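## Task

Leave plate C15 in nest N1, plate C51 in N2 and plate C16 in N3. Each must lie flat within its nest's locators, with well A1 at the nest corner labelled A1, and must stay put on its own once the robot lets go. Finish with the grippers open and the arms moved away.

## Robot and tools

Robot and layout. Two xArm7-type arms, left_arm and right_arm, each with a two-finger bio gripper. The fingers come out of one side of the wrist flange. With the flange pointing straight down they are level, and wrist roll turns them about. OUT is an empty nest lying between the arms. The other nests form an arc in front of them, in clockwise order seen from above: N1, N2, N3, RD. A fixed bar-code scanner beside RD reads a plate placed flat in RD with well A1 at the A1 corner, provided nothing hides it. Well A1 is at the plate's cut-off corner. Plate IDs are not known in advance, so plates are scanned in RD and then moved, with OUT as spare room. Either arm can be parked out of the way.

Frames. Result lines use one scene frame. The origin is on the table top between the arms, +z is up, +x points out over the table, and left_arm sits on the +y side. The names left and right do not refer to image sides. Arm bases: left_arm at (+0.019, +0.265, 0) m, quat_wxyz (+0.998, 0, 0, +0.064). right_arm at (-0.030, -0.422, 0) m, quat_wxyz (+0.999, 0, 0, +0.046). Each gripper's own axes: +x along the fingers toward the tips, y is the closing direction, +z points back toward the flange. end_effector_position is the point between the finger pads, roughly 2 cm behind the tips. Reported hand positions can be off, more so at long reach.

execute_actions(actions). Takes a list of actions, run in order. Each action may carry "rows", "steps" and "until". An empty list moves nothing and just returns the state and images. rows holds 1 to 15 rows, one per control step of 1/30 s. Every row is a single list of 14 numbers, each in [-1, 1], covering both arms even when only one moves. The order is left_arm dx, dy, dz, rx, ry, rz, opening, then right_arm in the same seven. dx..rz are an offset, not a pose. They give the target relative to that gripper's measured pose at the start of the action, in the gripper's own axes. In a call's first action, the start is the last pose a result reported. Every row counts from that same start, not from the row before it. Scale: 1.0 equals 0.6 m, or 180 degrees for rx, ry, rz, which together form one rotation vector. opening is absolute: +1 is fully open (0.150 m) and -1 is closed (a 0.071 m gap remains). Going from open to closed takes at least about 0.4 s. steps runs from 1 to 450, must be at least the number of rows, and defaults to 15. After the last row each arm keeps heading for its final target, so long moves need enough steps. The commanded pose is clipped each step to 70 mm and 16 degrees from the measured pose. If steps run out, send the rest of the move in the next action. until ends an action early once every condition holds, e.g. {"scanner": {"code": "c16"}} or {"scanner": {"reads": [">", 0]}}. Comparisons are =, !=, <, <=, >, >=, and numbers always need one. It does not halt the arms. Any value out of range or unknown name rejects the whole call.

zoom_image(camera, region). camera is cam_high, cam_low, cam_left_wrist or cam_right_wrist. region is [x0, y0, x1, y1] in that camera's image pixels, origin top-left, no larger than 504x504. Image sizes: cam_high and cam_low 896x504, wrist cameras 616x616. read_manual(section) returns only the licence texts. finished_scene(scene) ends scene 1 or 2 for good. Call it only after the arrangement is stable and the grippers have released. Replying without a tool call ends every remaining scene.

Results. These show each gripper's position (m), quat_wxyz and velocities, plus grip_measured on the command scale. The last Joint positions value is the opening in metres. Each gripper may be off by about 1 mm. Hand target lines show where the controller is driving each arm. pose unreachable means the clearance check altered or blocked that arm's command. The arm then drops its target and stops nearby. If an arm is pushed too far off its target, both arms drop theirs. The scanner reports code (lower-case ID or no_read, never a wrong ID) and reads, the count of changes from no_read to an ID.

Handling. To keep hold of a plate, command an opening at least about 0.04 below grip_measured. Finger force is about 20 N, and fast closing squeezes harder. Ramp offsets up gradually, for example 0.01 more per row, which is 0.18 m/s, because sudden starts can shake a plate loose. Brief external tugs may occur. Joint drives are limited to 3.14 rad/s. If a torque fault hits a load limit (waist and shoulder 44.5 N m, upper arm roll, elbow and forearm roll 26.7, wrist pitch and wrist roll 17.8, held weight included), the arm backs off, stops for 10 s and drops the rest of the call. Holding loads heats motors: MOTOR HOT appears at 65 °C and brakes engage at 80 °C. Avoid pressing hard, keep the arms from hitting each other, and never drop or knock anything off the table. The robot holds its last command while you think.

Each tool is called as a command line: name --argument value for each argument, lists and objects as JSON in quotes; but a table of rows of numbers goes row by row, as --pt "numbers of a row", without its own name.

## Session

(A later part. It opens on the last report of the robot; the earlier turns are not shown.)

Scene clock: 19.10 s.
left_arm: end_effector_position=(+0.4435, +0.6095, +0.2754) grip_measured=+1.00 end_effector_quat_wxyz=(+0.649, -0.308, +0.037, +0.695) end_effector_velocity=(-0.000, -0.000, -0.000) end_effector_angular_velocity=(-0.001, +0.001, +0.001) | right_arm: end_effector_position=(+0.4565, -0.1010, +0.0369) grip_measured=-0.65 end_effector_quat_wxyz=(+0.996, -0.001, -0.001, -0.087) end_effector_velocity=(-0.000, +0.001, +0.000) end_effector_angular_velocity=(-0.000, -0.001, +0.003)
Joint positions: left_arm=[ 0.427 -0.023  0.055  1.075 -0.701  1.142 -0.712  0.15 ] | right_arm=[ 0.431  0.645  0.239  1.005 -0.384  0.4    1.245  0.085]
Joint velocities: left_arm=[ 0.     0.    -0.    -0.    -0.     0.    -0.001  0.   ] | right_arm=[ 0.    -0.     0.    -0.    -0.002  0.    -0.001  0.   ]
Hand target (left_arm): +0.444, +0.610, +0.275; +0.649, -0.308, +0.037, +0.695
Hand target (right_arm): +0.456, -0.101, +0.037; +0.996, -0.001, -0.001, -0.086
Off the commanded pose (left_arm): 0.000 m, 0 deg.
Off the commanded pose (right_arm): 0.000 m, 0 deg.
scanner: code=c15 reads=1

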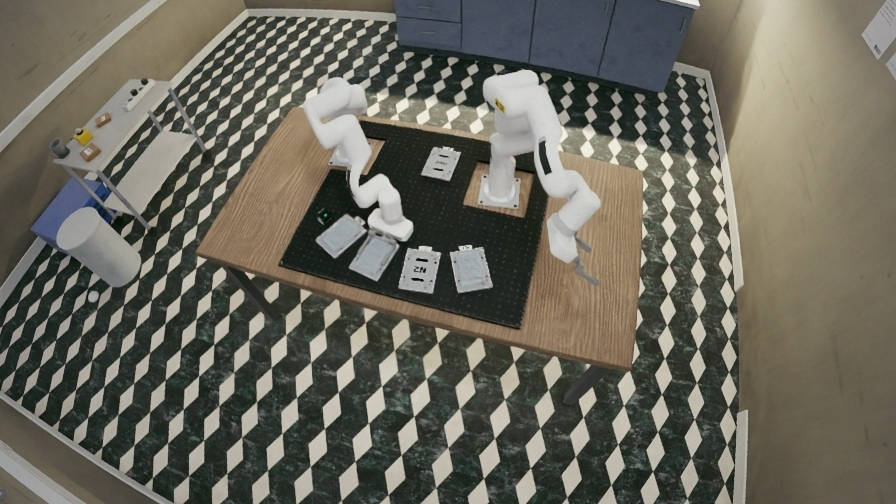

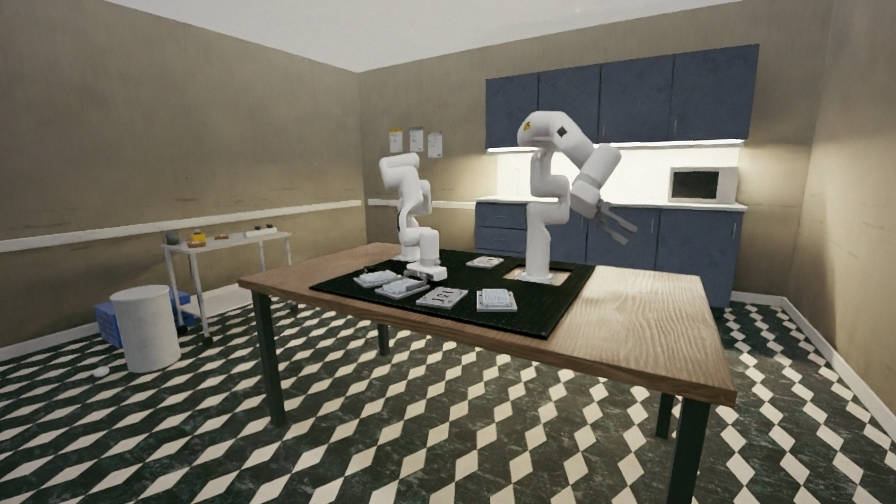

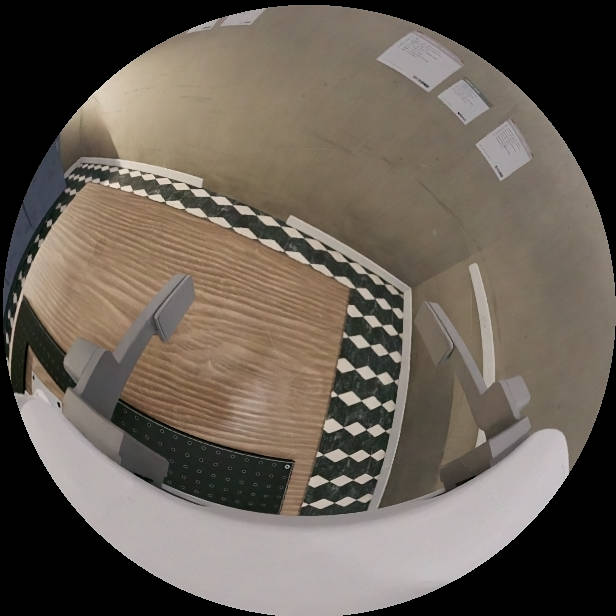

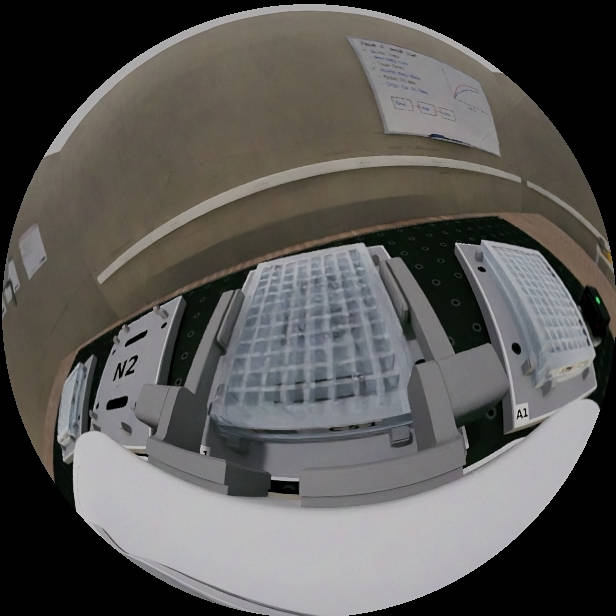

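execute_actions --actions '[{"rows": [[0,0,0,0,0,0,1, 0,0,0.004,0,0,0,-0.8],[0,0,0,0,0,0,1, 0,0,0.012,0,0,0,-0.8],[0,0,0,0,0,0,1, 0,0,0.024,0,0,0,-0.8],[0,0,0,0,0,0,1, 0,0,0.036,0,0,0,-0.8],[0,0,0,0,0,0,1, 0,0,0.046,0,0,0,-0.8],[0,0,0,0,0,0,1, 0,0,0.05,0,0,0,-0.8]], "steps": 13}, {"rows": [[0,0,0,0,0,0,1, -0.0005,0.0038,0,0,0,0.0012,-0.8],[0,0,0,0,0,0,1, -0.0019,0.0145,0,0,0,0.0048,-0.8],[0,0,0,0,0,0,1, -0.004,0.031,0,0,0,0.0102,-0.8],[0,0,0,0,0,0,1, -0.0067,0.0523,0,0,0,0.0172,-0.8],[0,0,0,0,0,0,1, -0.0099,0.0773,0,0,0,0.0254,-0.8],[0,0,0,0,0,0,1, -0.0135,0.1049,0,0,0,0.0344,-0.8],[0,0,0,0,0,0,1, -0.0172,0.1342,0,0,0,0.044,-0.8],[0,0,0,0,0,0,1, -0.0211,0.1639,0,0,0,0.0538,-0.8],[0,0,0,0,0,0,1, -0.0248,0.1932,0,0,0,0.0634,-0.8],[0,0,0,0,0,0,1, -0.0284,0.2208,0,0,0,0.0724,-0.8],[0,0,0,0,0,0,1, -0.0316,0.2458,0,0,0,0.0806,-0.8],[0,0,0,0,0,0,1, -0.0343,0.2671,0,0,0,0.0876,-0.8],[0,0,0,0,0,0,1, -0.0364,0.2836,0,0,0,0.093,-0.8],[0,0,0,0,0,0,1, -0.0378,0.2943,0,0,0,0.0966,-0.8],[0,0,0,0,0,0,1, -0.0383,0.2981,0,0,0,0.0978,-0.8]], "steps": 26}, {"rows": [[0,0,0,0,0,0,1, 0,0,-0.004,0,0,0,-0.8],[0,0,0,0,0,0,1, 0,0,-0.011,0,0,0,-0.8],[0,0,0,0,0,0,1, 0,0,-0.019,0,0,0,-0.8],[0,0,0,0,0,0,1, 0,0,-0.026,0,0,0,-0.8]], "steps": 13}]'

Scene clock: 21.30 s.
left_arm: end_effector_position=(+0.4435, +0.6095, +0.2754) grip_measured=+1.00 end_effector_quat_wxyz=(+0.649, -0.308, +0.037, +0.695) end_effector_velocity=(+0.000, -0.000, +0.000) end_effector_angular_velocity=(+0.000, -0.000, +0.000) | right_arm: end_effector_position=(+0.4657, +0.0783, +0.0508) grip_measured=-0.65 end_effector_quat_wxyz=(+0.998, -0.001, -0.001, +0.066) end_effector_velocity=(+0.001, +0.005, +0.008) end_effector_angular_velocity=(+0.013, -0.008, +0.001)
Joint positions: left_arm=[ 0.427 -0.023  0.055  1.075 -0.701  1.142 -0.712  0.15 ] | right_arm=[ 0.56   0.869  0.334  1.48  -0.414  0.681  1.069  0.085]
Joint velocities: left_arm=[-0.001 -0.001  0.     0.     0.    -0.    -0.001  0.   ] | right_arm=[ 0.001 -0.007  0.004  0.007 -0.    -0.002  0.001 -0.   ]
Hand target (left_arm): +0.444, +0.610, +0.275; +0.649, -0.308, +0.037, +0.695
Hand target (right_arm): +0.466, +0.078, +0.050; +0.998, -0.002, -0.001, +0.066
Off the commanded pose (left_arm): 0.000 m, 0 deg.
Off the commanded pose (right_arm): 0.001 m, 0 deg.
scanner: code=c15 reads=1

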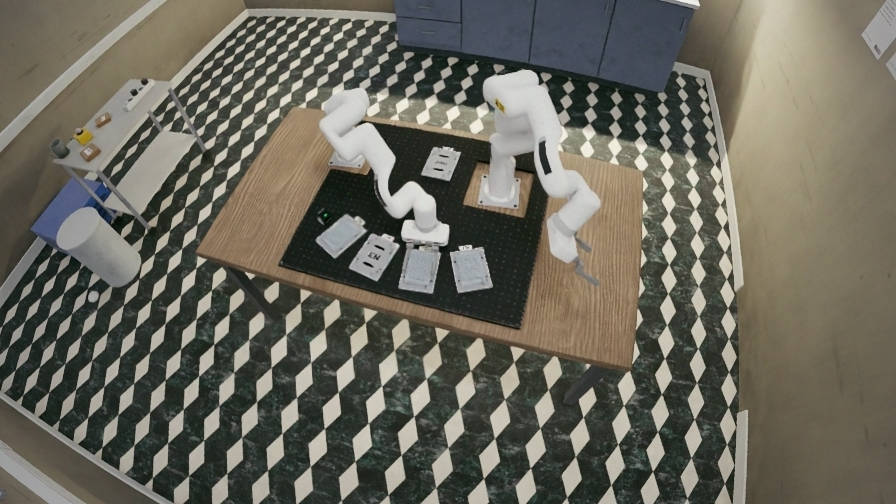

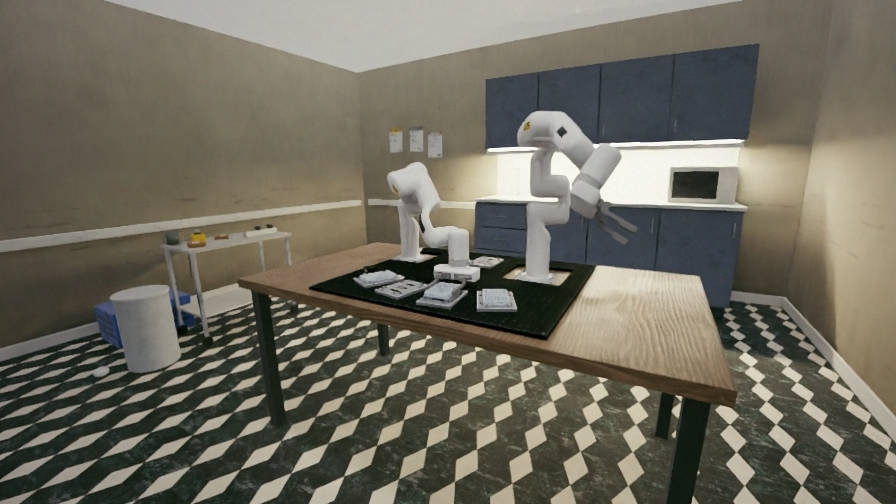

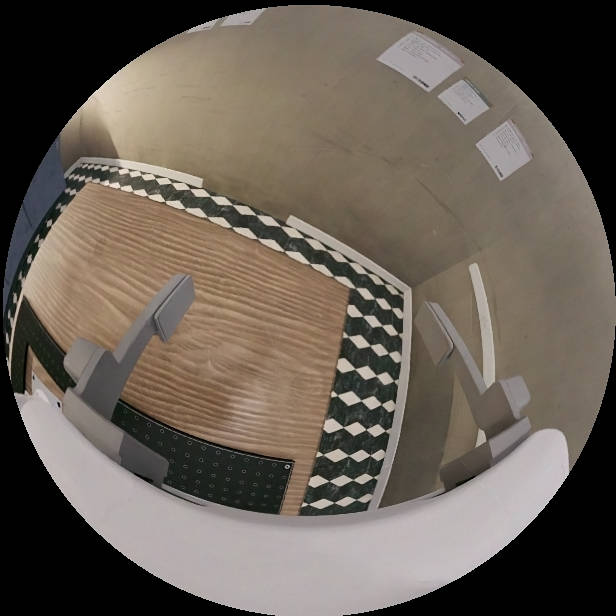

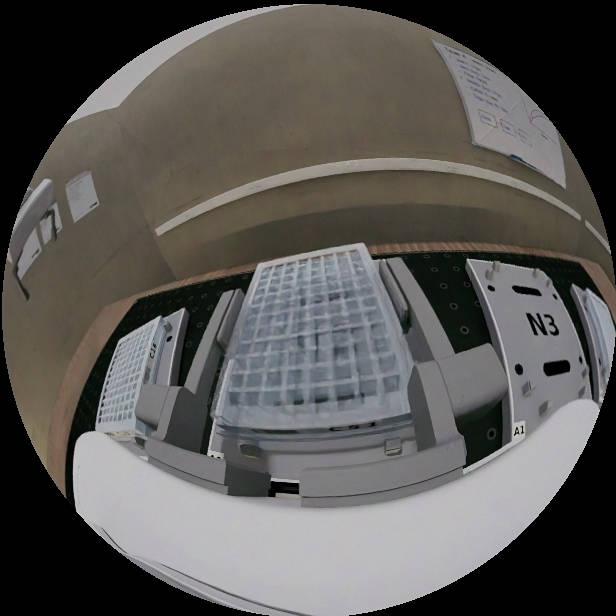

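execute_actions --actions '[{"rows": [[0,0,0,0,0,0,1, -0.001,0.0015,-0.003,0,0,0,-0.8],[0,0,0,0,0,0,1, -0.0015,0.0025,-0.008,0,0,0,-0.8],[0,0,0,0,0,0,1, -0.0015,0.0025,-0.013,0,0,0,-0.8],[0,0,0,0,0,0,1, -0.0015,0.0025,-0.018,0,0,0,-0.8],[0,0,0,0,0,0,1, -0.0015,0.0025,-0.023,0,0,0,-0.8],[0,0,0,0,0,0,1, -0.0015,0.0025,-0.026,0,0,0,-0.8]], "steps": 17}]'

Scene clock: 22.07 s.
left_arm: end_effector_position=(+0.4435, +0.6095, +0.2754) grip_measured=+1.00 end_effector_quat_wxyz=(+0.649, -0.308, +0.037, +0.695) end_effector_velocity=(+0.000, -0.000, -0.001) end_effector_angular_velocity=(-0.000, +0.000, -0.001) | right_arm: end_effector_position=(+0.4651, +0.0802, +0.0369) grip_measured=-0.65 end_effector_quat_wxyz=(+0.998, +0.000, -0.002, +0.066) end_effector_velocity=(-0.000, -0.000, -0.001) end_effector_angular_velocity=(-0.003, +0.001, +0.002)
Joint positions: left_arm=[ 0.427 -0.023  0.055  1.075 -0.701  1.142 -0.712  0.15 ] | right_arm=[ 0.57   0.903  0.324  1.496 -0.426  0.659  1.079  0.085]
Joint velocities: left_arm=[-0.001  0.001 -0.    -0.    -0.    -0.     0.001  0.   ] | right_arm=[ 0.     0.002 -0.    -0.    -0.002  0.001 -0.    -0.   ]
Hand target (left_arm): +0.444, +0.610, +0.275; +0.649, -0.308, +0.037, +0.695
Hand target (right_arm): +0.465, +0.080, +0.035; +0.998, -0.001, -0.001, +0.066
Off the commanded pose (left_arm): 0.000 m, 0 deg.
Off the commanded pose (right_arm): 0.002 m, 0 deg.
scanner: code=c15 reads=1

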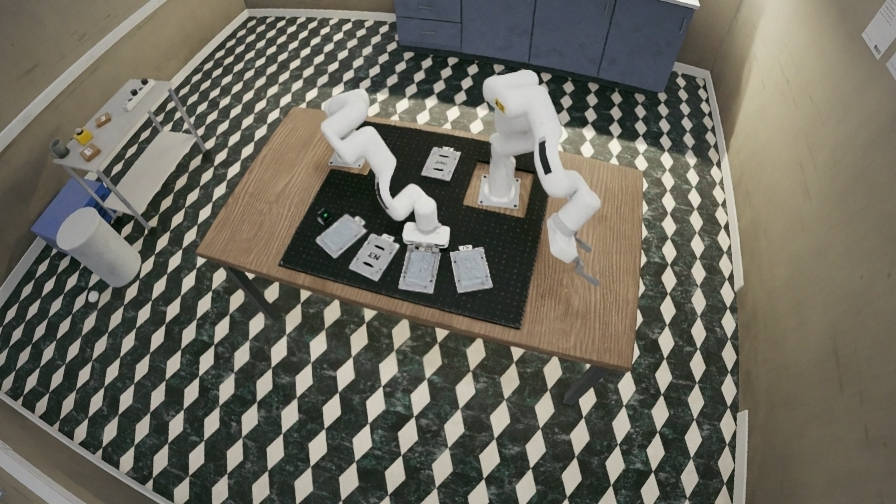

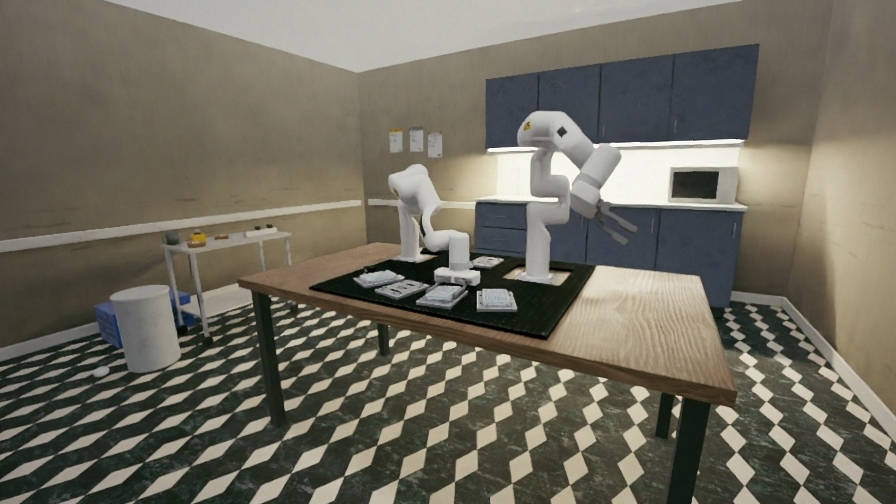

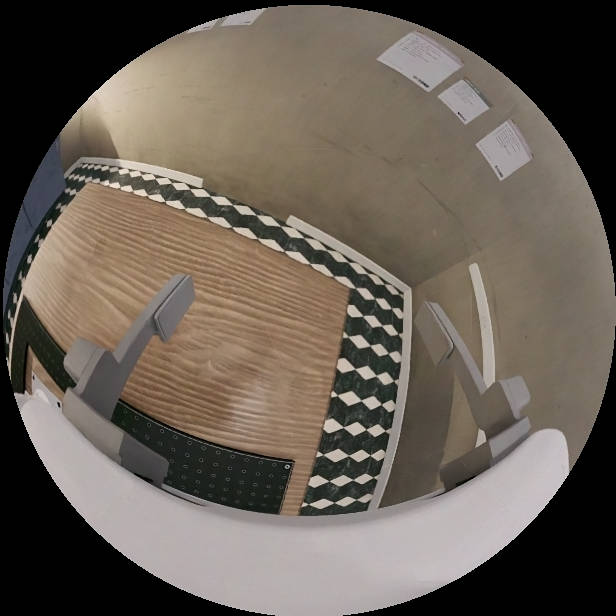

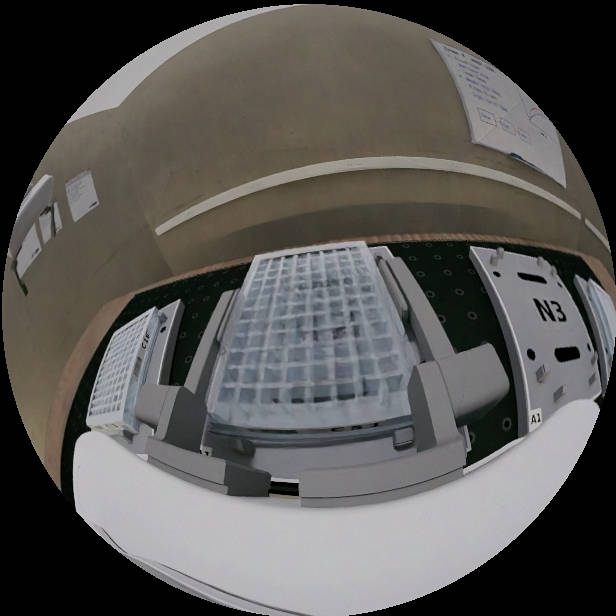

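zoom_image --camera "cam_right_wrist" --region '[190, 230, 450, 490]'

zoom_image --camera "cam_low" --region '[400, 255, 500, 320]'

Region (190, 230, 450, 490) of cam_right_wrist's 616x616 image, scaled by 1.938, with more detail than that image has.

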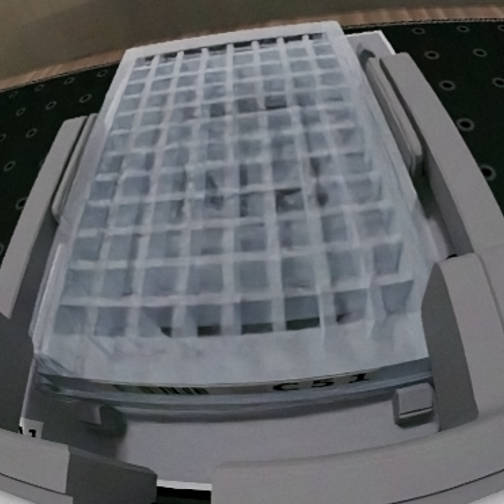

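Region (400, 255, 500, 320) of cam_low's 896x504 image, scaled by 5.040, with more detail than that image has; it fills the top 328 rows of this view, and the rest is white.

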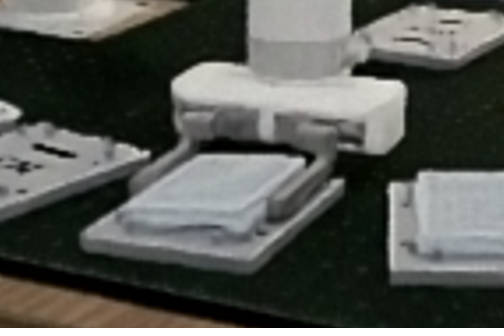

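execute_actions --actions '[{"rows": [[0,0,0,0,0,0,1, 0,-0.001,0.002,0,0,0,-0.8],[0,0,0,0,0,0,1, 0,-0.003,0.003,0,0,0,-0.8],[0,0,0,0,0,0,1, 0,-0.005,0.003,0,0,0,-0.8],[0,0,0,0,0,0,1, 0,-0.006,0.003,0,0,0,-0.8]], "steps": 12},{"rows": [[0,0,0,0,0,0,1, 0,0,-0.002,0,0,0,-0.8],[0,0,0,0,0,0,1, 0,0,-0.005,0,0,0,-0.8]], "steps": 10}]'

zoom_image --camera "cam_low" --region '[400, 255, 500, 320]'

Scene clock: 24.20 s.
left_arm: end_effector_position=(+0.4435, +0.6095, +0.2754) grip_measured=+1.00 end_effector_quat_wxyz=(+0.649, -0.308, +0.037, +0.695) end_effector_velocity=(-0.000, +0.000, +0.000) end_effector_angular_velocity=(+0.000, -0.000, +0.001) | right_arm: end_effector_position=(+0.4649, +0.0771, +0.0349) grip_measured=-0.66 end_effector_quat_wxyz=(+0.998, +0.000, -0.002, +0.066) end_effector_velocity=(-0.000, -0.000, -0.003) end_effector_angular_velocity=(-0.000, +0.002, +0.002)
Joint positions: left_arm=[ 0.427 -0.023  0.055  1.075 -0.701  1.142 -0.712  0.15 ] | right_arm=[ 0.566  0.901  0.323  1.483 -0.427  0.651  1.076  0.085]
Joint velocities: left_arm=[ 0.    -0.    -0.     0.    -0.    -0.001 -0.     0.   ] | right_arm=[-0.001  0.007  0.001  0.002 -0.003 -0.003 -0.001  0.   ]
Hand target (left_arm): +0.444, +0.610, +0.275; +0.649, -0.308, +0.037, +0.695
Hand target (right_arm): +0.465, +0.077, +0.034; +0.998, -0.000, -0.001, +0.067
Off the commanded pose (left_arm): 0.000 m, 0 deg.
Off the commanded pose (right_arm): 0.001 m, 0 deg.
scanner: code=c15 reads=1

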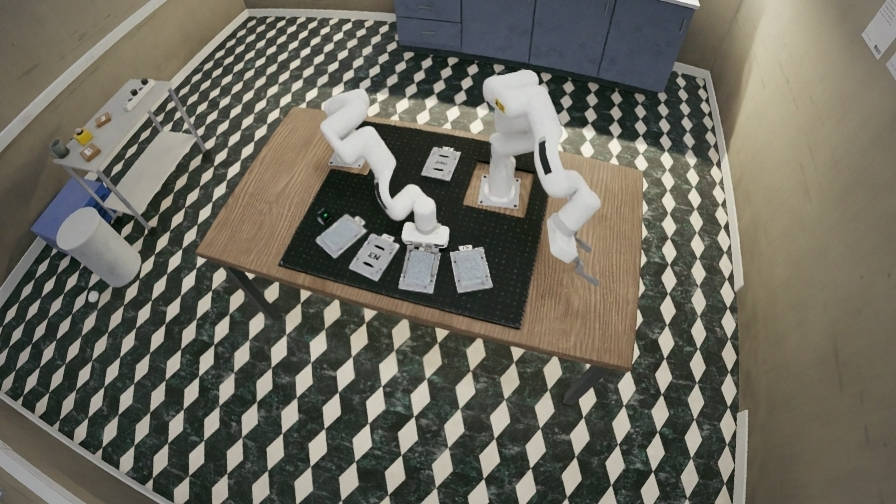

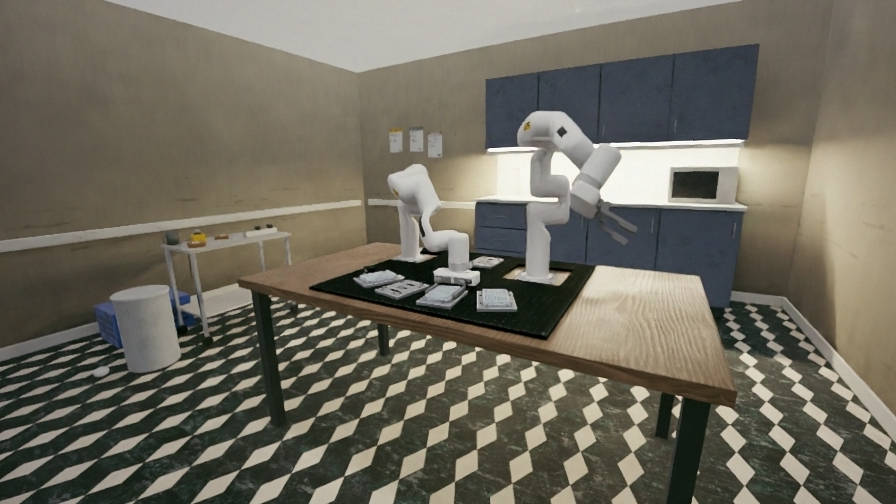

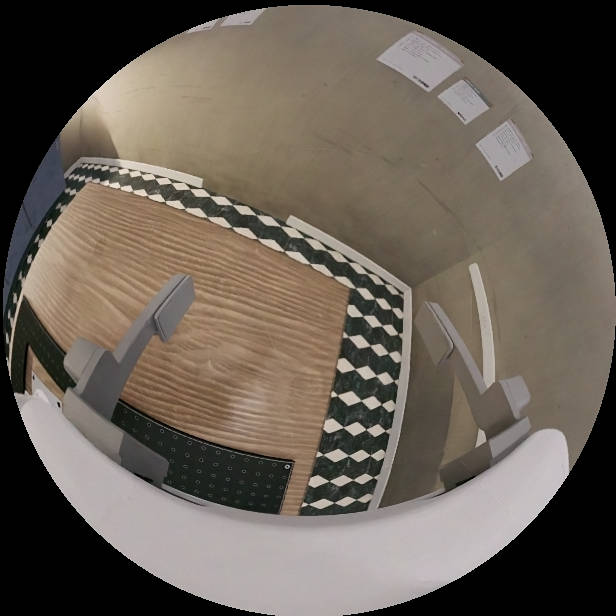

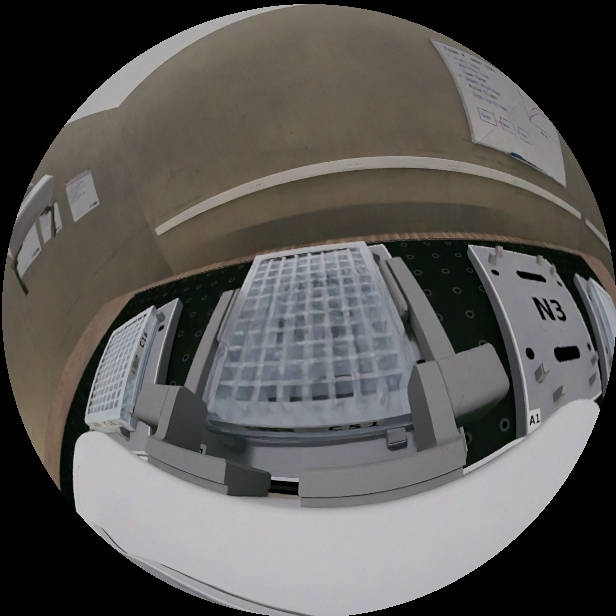

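Region (400, 255, 500, 320) of cam_low's 896x504 image, scaled by 5.040, with more detail than that image has; it fills the top 328 rows of this view, and the rest is white.

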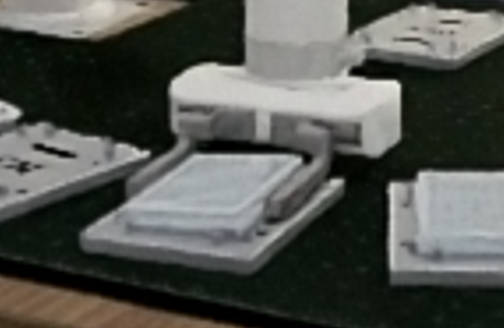

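execute_actions --actions '[{"rows": [[0,0,0,0,0,0,1, 0,0,0.002,0,0,0,-0.62],[0,0,0,0,0,0,1, 0,0,0.002,0,0,0,-0.5],[0,0,0,0,0,0,1, 0,0,0.002,0,0,0,-0.38],[0,0,0,0,0,0,1, 0,0,0.002,0,0,0,-0.27],[0,0,0,0,0,0,1, 0,0,0.002,0,0,0,-0.2]], "steps": 10}, {"rows": [[0,0,0,0,0,0,1, 0,0,0.01,0,0,0,-0.2],[0,0,0,0,0,0,1, 0,0,0.03,0,0,0,-0.2],[0,0,0,0,0,0,1, 0,0,0.05,0,0,0,-0.2],[0,0,0,0,0,0,1, 0,0,0.067,0,0,0,-0.2]], "steps": 13}]'

zoom_image --camera "cam_low" --region '[400, 255, 530, 320]'

zoom_image --camera "cam_right_wrist" --region '[200, 250, 460, 500]'

Scene clock: 25.13 s.
left_arm: end_effector_position=(+0.4435, +0.6095, +0.2754) grip_measured=+1.00 end_effector_quat_wxyz=(+0.649, -0.308, +0.037, +0.695) end_effector_velocity=(+0.000, +0.000, +0.000) end_effector_angular_velocity=(+0.001, -0.001, -0.000) | right_arm: end_effector_position=(+0.4656, +0.0741, +0.0728) grip_measured=-0.20 end_effector_quat_wxyz=(+0.998, -0.003, -0.000, +0.065) end_effector_velocity=(+0.001, -0.014, -0.018) end_effector_angular_velocity=(-0.030, +0.018, -0.013)
Joint positions: left_arm=[ 0.427 -0.023  0.055  1.075 -0.701  1.142 -0.712  0.15 ] | right_arm=[ 0.544  0.812  0.349  1.452 -0.395  0.715  1.058  0.103]
Joint velocities: left_arm=[ 0.    -0.001 -0.    -0.    -0.    -0.001  0.001  0.   ] | right_arm=[-0.007  0.014 -0.012 -0.015  0.001  0.004  0.001 -0.   ]
Hand target (left_arm): +0.444, +0.610, +0.275; +0.649, -0.308, +0.037, +0.695
Hand target (right_arm): +0.466, +0.075, +0.075; +0.998, -0.001, -0.002, +0.064
Off the commanded pose (left_arm): 0.000 m, 0 deg.
Off the commanded pose (right_arm): 0.003 m, 0 deg.
scanner: code=c15 reads=1

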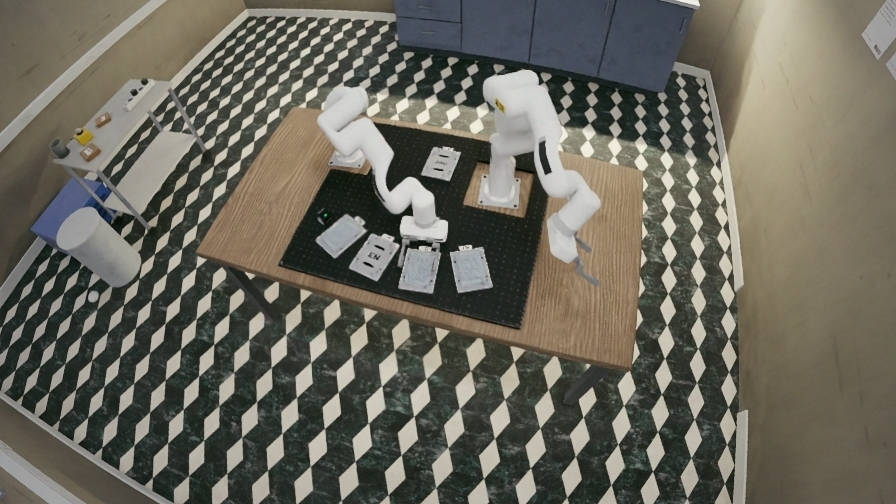

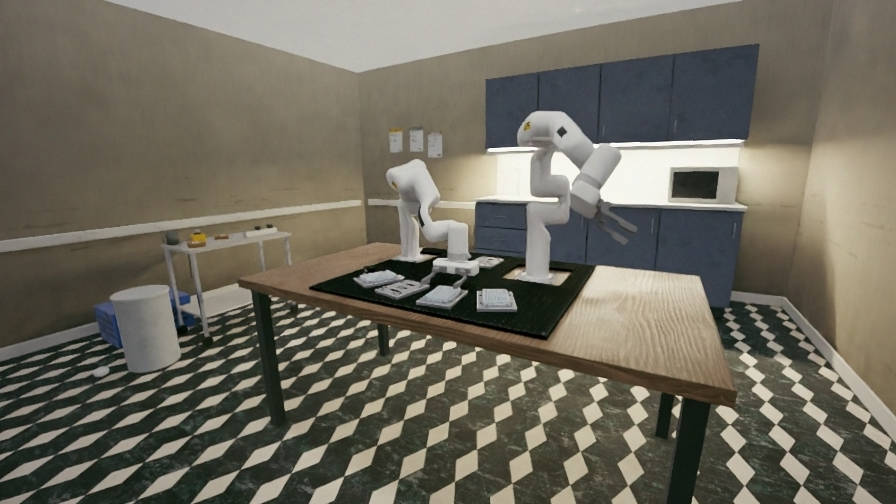

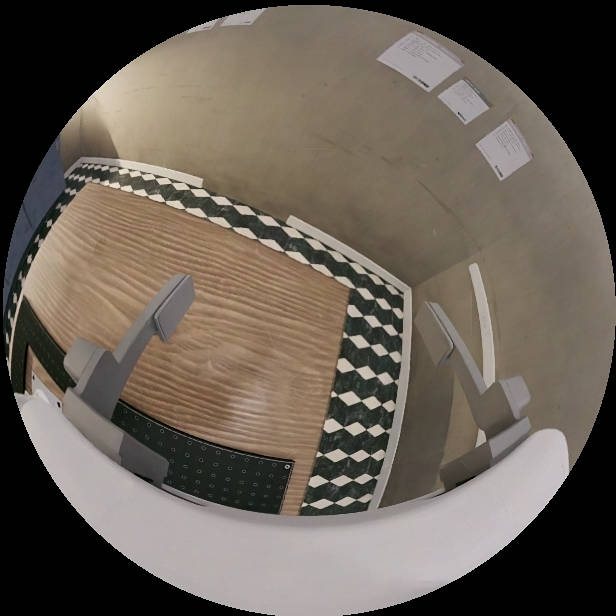

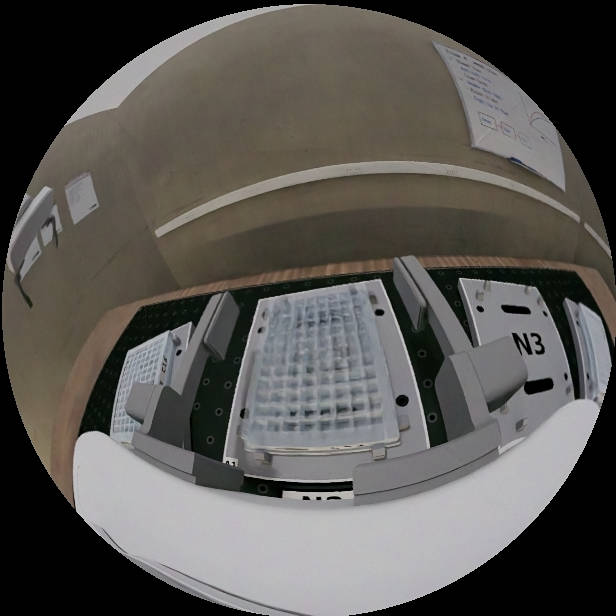

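Region (400, 255, 530, 320) of cam_low's 896x504 image, scaled by 3.877, with more detail than that image has.

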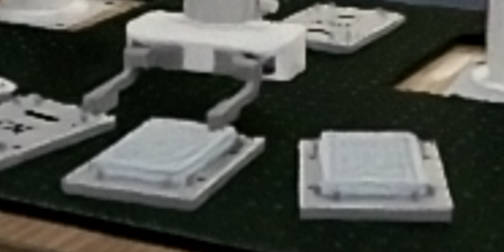

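Region (200, 250, 460, 500) of cam_right_wrist's 616x616 image, scaled by 1.938, with more detail than that image has; it fills the top 485 rows of this view, and the rest is white.

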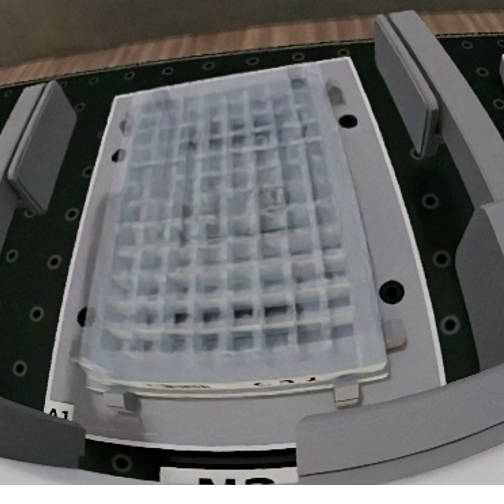

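execute_actions --actions '[{"rows": [[0,0,0,0,0,0,1, -0.002,0.012,0,0,0,0.004,-0.2],[0,0,0,0,0,0,1, -0.005,0.042,0,0,0,0.013,-0.2],[0,0,0,0,0,0,1, -0.01,0.084,0,0,0,0.027,-0.2],[0,0,0,0,0,0,1, -0.016,0.136,0,0,0,0.044,-0.2],[0,0,0,0,0,0,1, -0.023,0.188,0,0,0,0.06,-0.2],[0,0,0,0,0,0,1, -0.029,0.235,0,0,0,0.075,-0.2],[0,0,0,0,0,0,1, -0.033,0.274,0,0,0,0.088,-0.2],[0,0,0,0,0,0,1, -0.036,0.296,0,0,0,0.095,-0.2],[0,0,0,0,0,0,1, -0.0369,0.3038,0,0,0,0.0975,-0.2],[0,0,0,0,0,0,1, -0.0369,0.3038,0,0,0,0.0975,-0.2],[0,0,0,0,0,0,1, -0.0369,0.3038,0,0,0,0.0975,-0.2],[0,0,0,0,0,0,1, -0.0369,0.3038,-0.008,0,0,0.0975,-0.2],[0,0,0,0,0,0,1, -0.0369,0.3038,-0.018,0,0,0.0975,-0.2],[0,0,0,0,0,0,1, -0.0369,0.3038,-0.03,0,0,0.0975,-0.2],[0,0,0,0,0,0,1, -0.0369,0.3038,-0.038,0,0,0.0975,-0.2]], "steps": 27}]'

Scene clock: 26.40 s.
left_arm: end_effector_position=(+0.4435, +0.6095, +0.2754) grip_measured=+1.00 end_effector_quat_wxyz=(+0.649, -0.308, +0.037, +0.695) end_effector_velocity=(-0.000, +0.000, -0.000) end_effector_angular_velocity=(-0.001, +0.000, +0.001) | right_arm: end_effector_position=(+0.4214, +0.2514, +0.0498) grip_measured=-0.20 end_effector_quat_wxyz=(+0.977, -0.002, -0.000, +0.215) end_effector_velocity=(-0.003, -0.001, -0.011) end_effector_angular_velocity=(-0.023, +0.011, +0.002)
Joint positions: left_arm=[ 0.427 -0.023  0.055  1.075 -0.701  1.142 -0.712  0.15 ] | right_arm=[ 0.783  1.205  0.399  2.116 -0.452  0.992  0.852  0.103]
Joint velocities: left_arm=[ 0.001  0.     0.    -0.    -0.     0.001  0.     0.   ] | right_arm=[ 0.01   0.021 -0.003  0.021  0.004  0.024 -0.003  0.   ]
Hand target (left_arm): +0.444, +0.610, +0.275; +0.649, -0.308, +0.037, +0.695
Hand target (right_arm): +0.421, +0.251, +0.048; +0.976, -0.003, +0.001, +0.216
Off the commanded pose (left_arm): 0.000 m, 0 deg.
Off the commanded pose (right_arm): 0.002 m, 0 deg.
scanner: code=c15 reads=1

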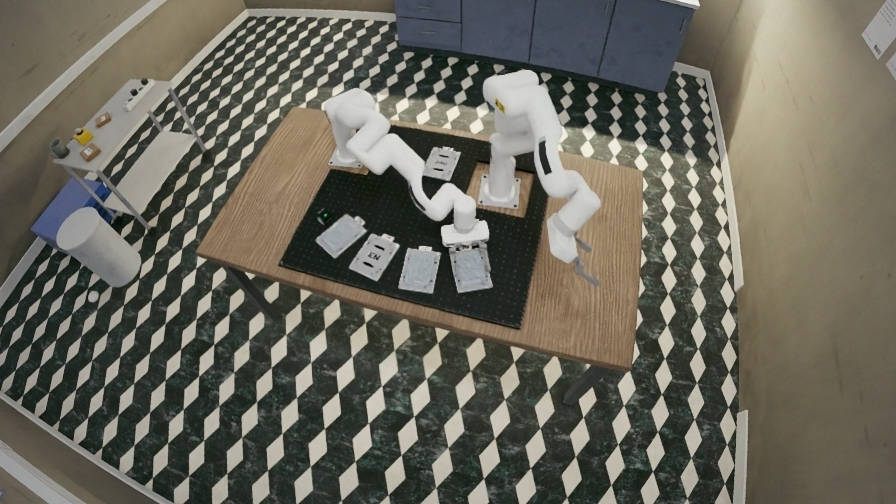

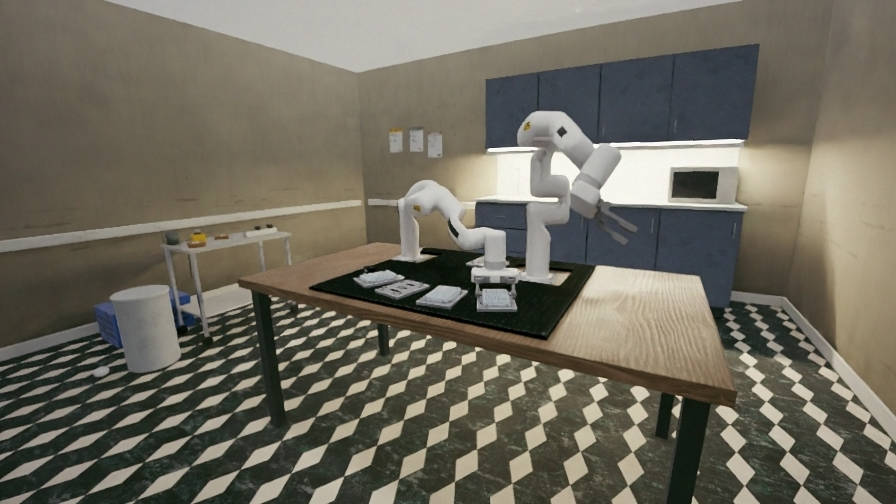

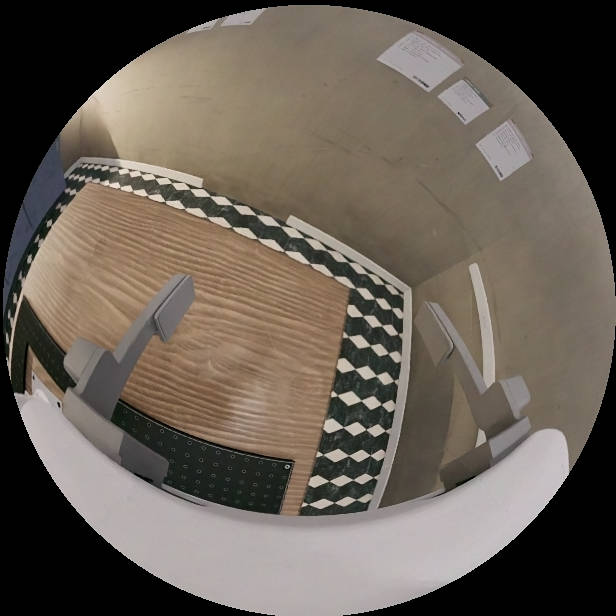

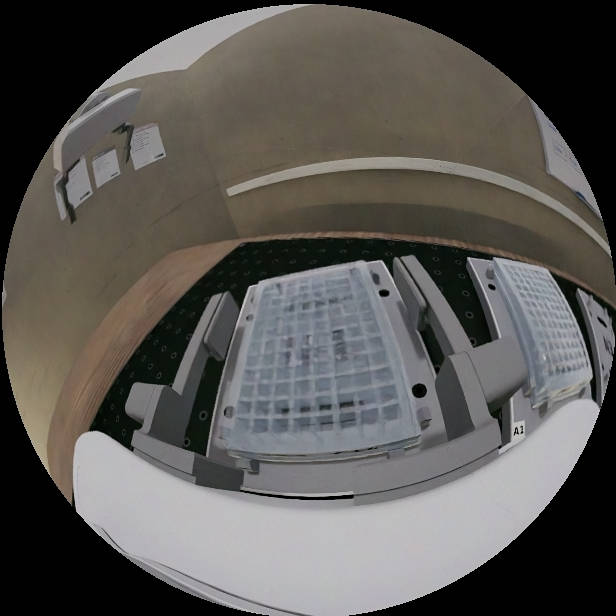

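execute_actions --actions '[{"rows": [[0,0,0,0,0,0,1, -0.005,0.001,-0.001,0,0,0.004,-0.2],[0,0,0,0,0,0,1, -0.011,0.0017,-0.003,0,0,0.0083,-0.2],[0,0,0,0,0,0,1, -0.0133,0.0017,-0.006,0,0,0.0083,-0.2],[0,0,0,0,0,0,1, -0.0133,0.0017,-0.011,0,0,0.0083,-0.2],[0,0,0,0,0,0,1, -0.0133,0.0017,-0.017,0,0,0.0083,-0.2],[0,0,0,0,0,0,1, -0.0133,0.0017,-0.021,0,0,0.0083,-0.2]], "steps": 16},{"rows": [[0,0,0,0,0,0,1, 0,0,0,0,0,0,-0.3],[0,0,0,0,0,0,1, 0,0,0,0,0,0,-0.4],[0,0,0,0,0,0,1, 0,0,0,0,0,0,-0.5],[0,0,0,0,0,0,1, 0,0,0,0,0,0,-0.58],[0,0,0,0,0,0,1, 0,0,0,0,0,0,-0.64],[0,0,0,0,0,0,1, 0,0,0,0,0,0,-0.7],[0,0,0,0,0,0,1, 0,0,0,0,0,0,-0.75],[0,0,0,0,0,0,1, 0,0,0,0,0,0,-0.8]], "steps": 15}]'

Scene clock: 27.67 s.
left_arm: end_effector_position=(+0.4435, +0.6095, +0.2754) grip_measured=+1.00 end_effector_quat_wxyz=(+0.649, -0.308, +0.037, +0.695) end_effector_velocity=(+0.001, -0.001, +0.001) end_effector_angular_velocity=(+0.001, -0.002, -0.001) | right_arm: end_effector_position=(+0.4137, +0.2489, +0.0372) grip_measured=-0.65 end_effector_quat_wxyz=(+0.974, -0.002, -0.000, +0.228) end_effector_velocity=(+0.001, -0.000, -0.000) end_effector_angular_velocity=(-0.000, +0.000, -0.001)
Joint positions: left_arm=[ 0.427 -0.023  0.055  1.075 -0.701  1.142 -0.712  0.15 ] | right_arm=[ 0.773  1.196  0.399  2.057 -0.466  0.947  0.845  0.085]
Joint velocities: left_arm=[-0.001 -0.002 -0.     0.    -0.001 -0.     0.001  0.   ] | right_arm=[-0.001  0.    -0.001  0.     0.001 -0.    -0.    -0.   ]
Hand target (left_arm): +0.444, +0.610, +0.275; +0.649, -0.308, +0.037, +0.695
Hand target (right_arm): +0.414, +0.249, +0.037; +0.974, -0.002, -0.000, +0.228
Off the commanded pose (left_arm): 0.000 m, 0 deg.
Off the commanded pose (right_arm): 0.000 m, 0 deg.
scanner: code=c15 reads=1

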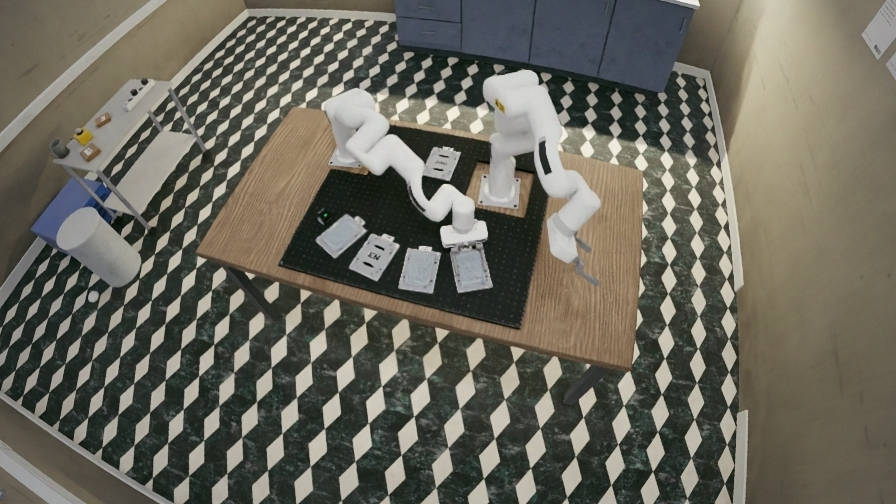

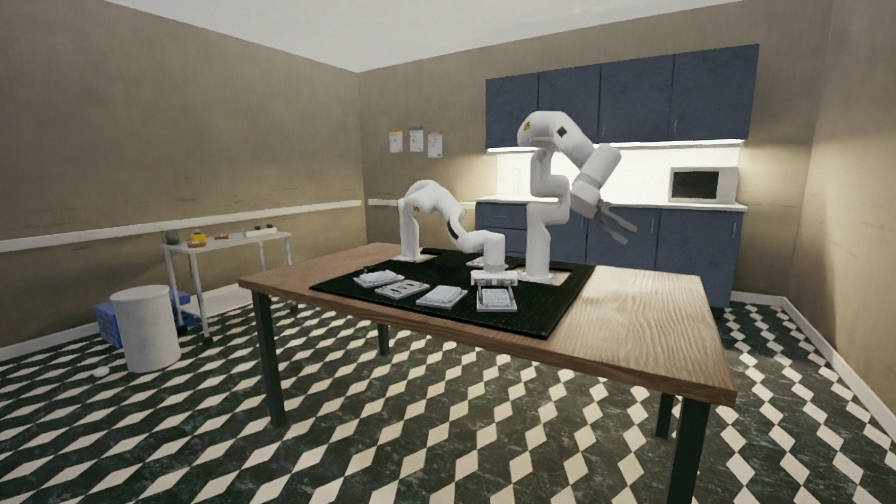

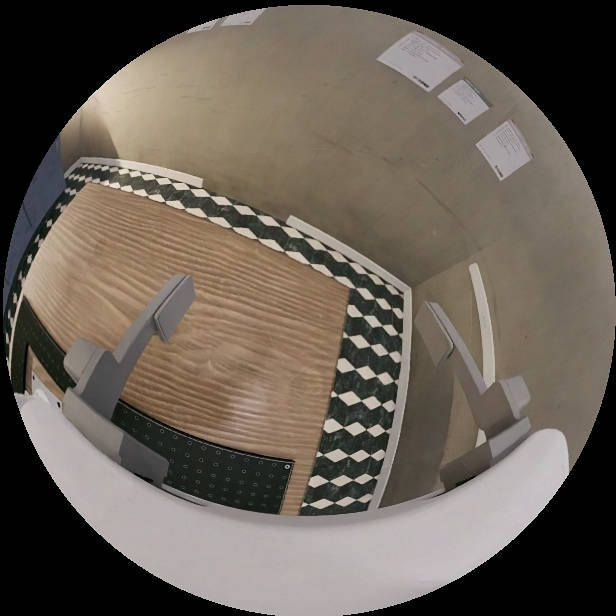

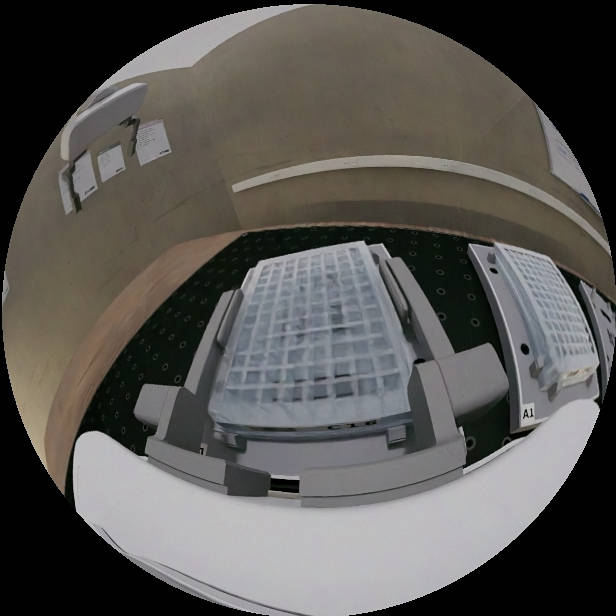

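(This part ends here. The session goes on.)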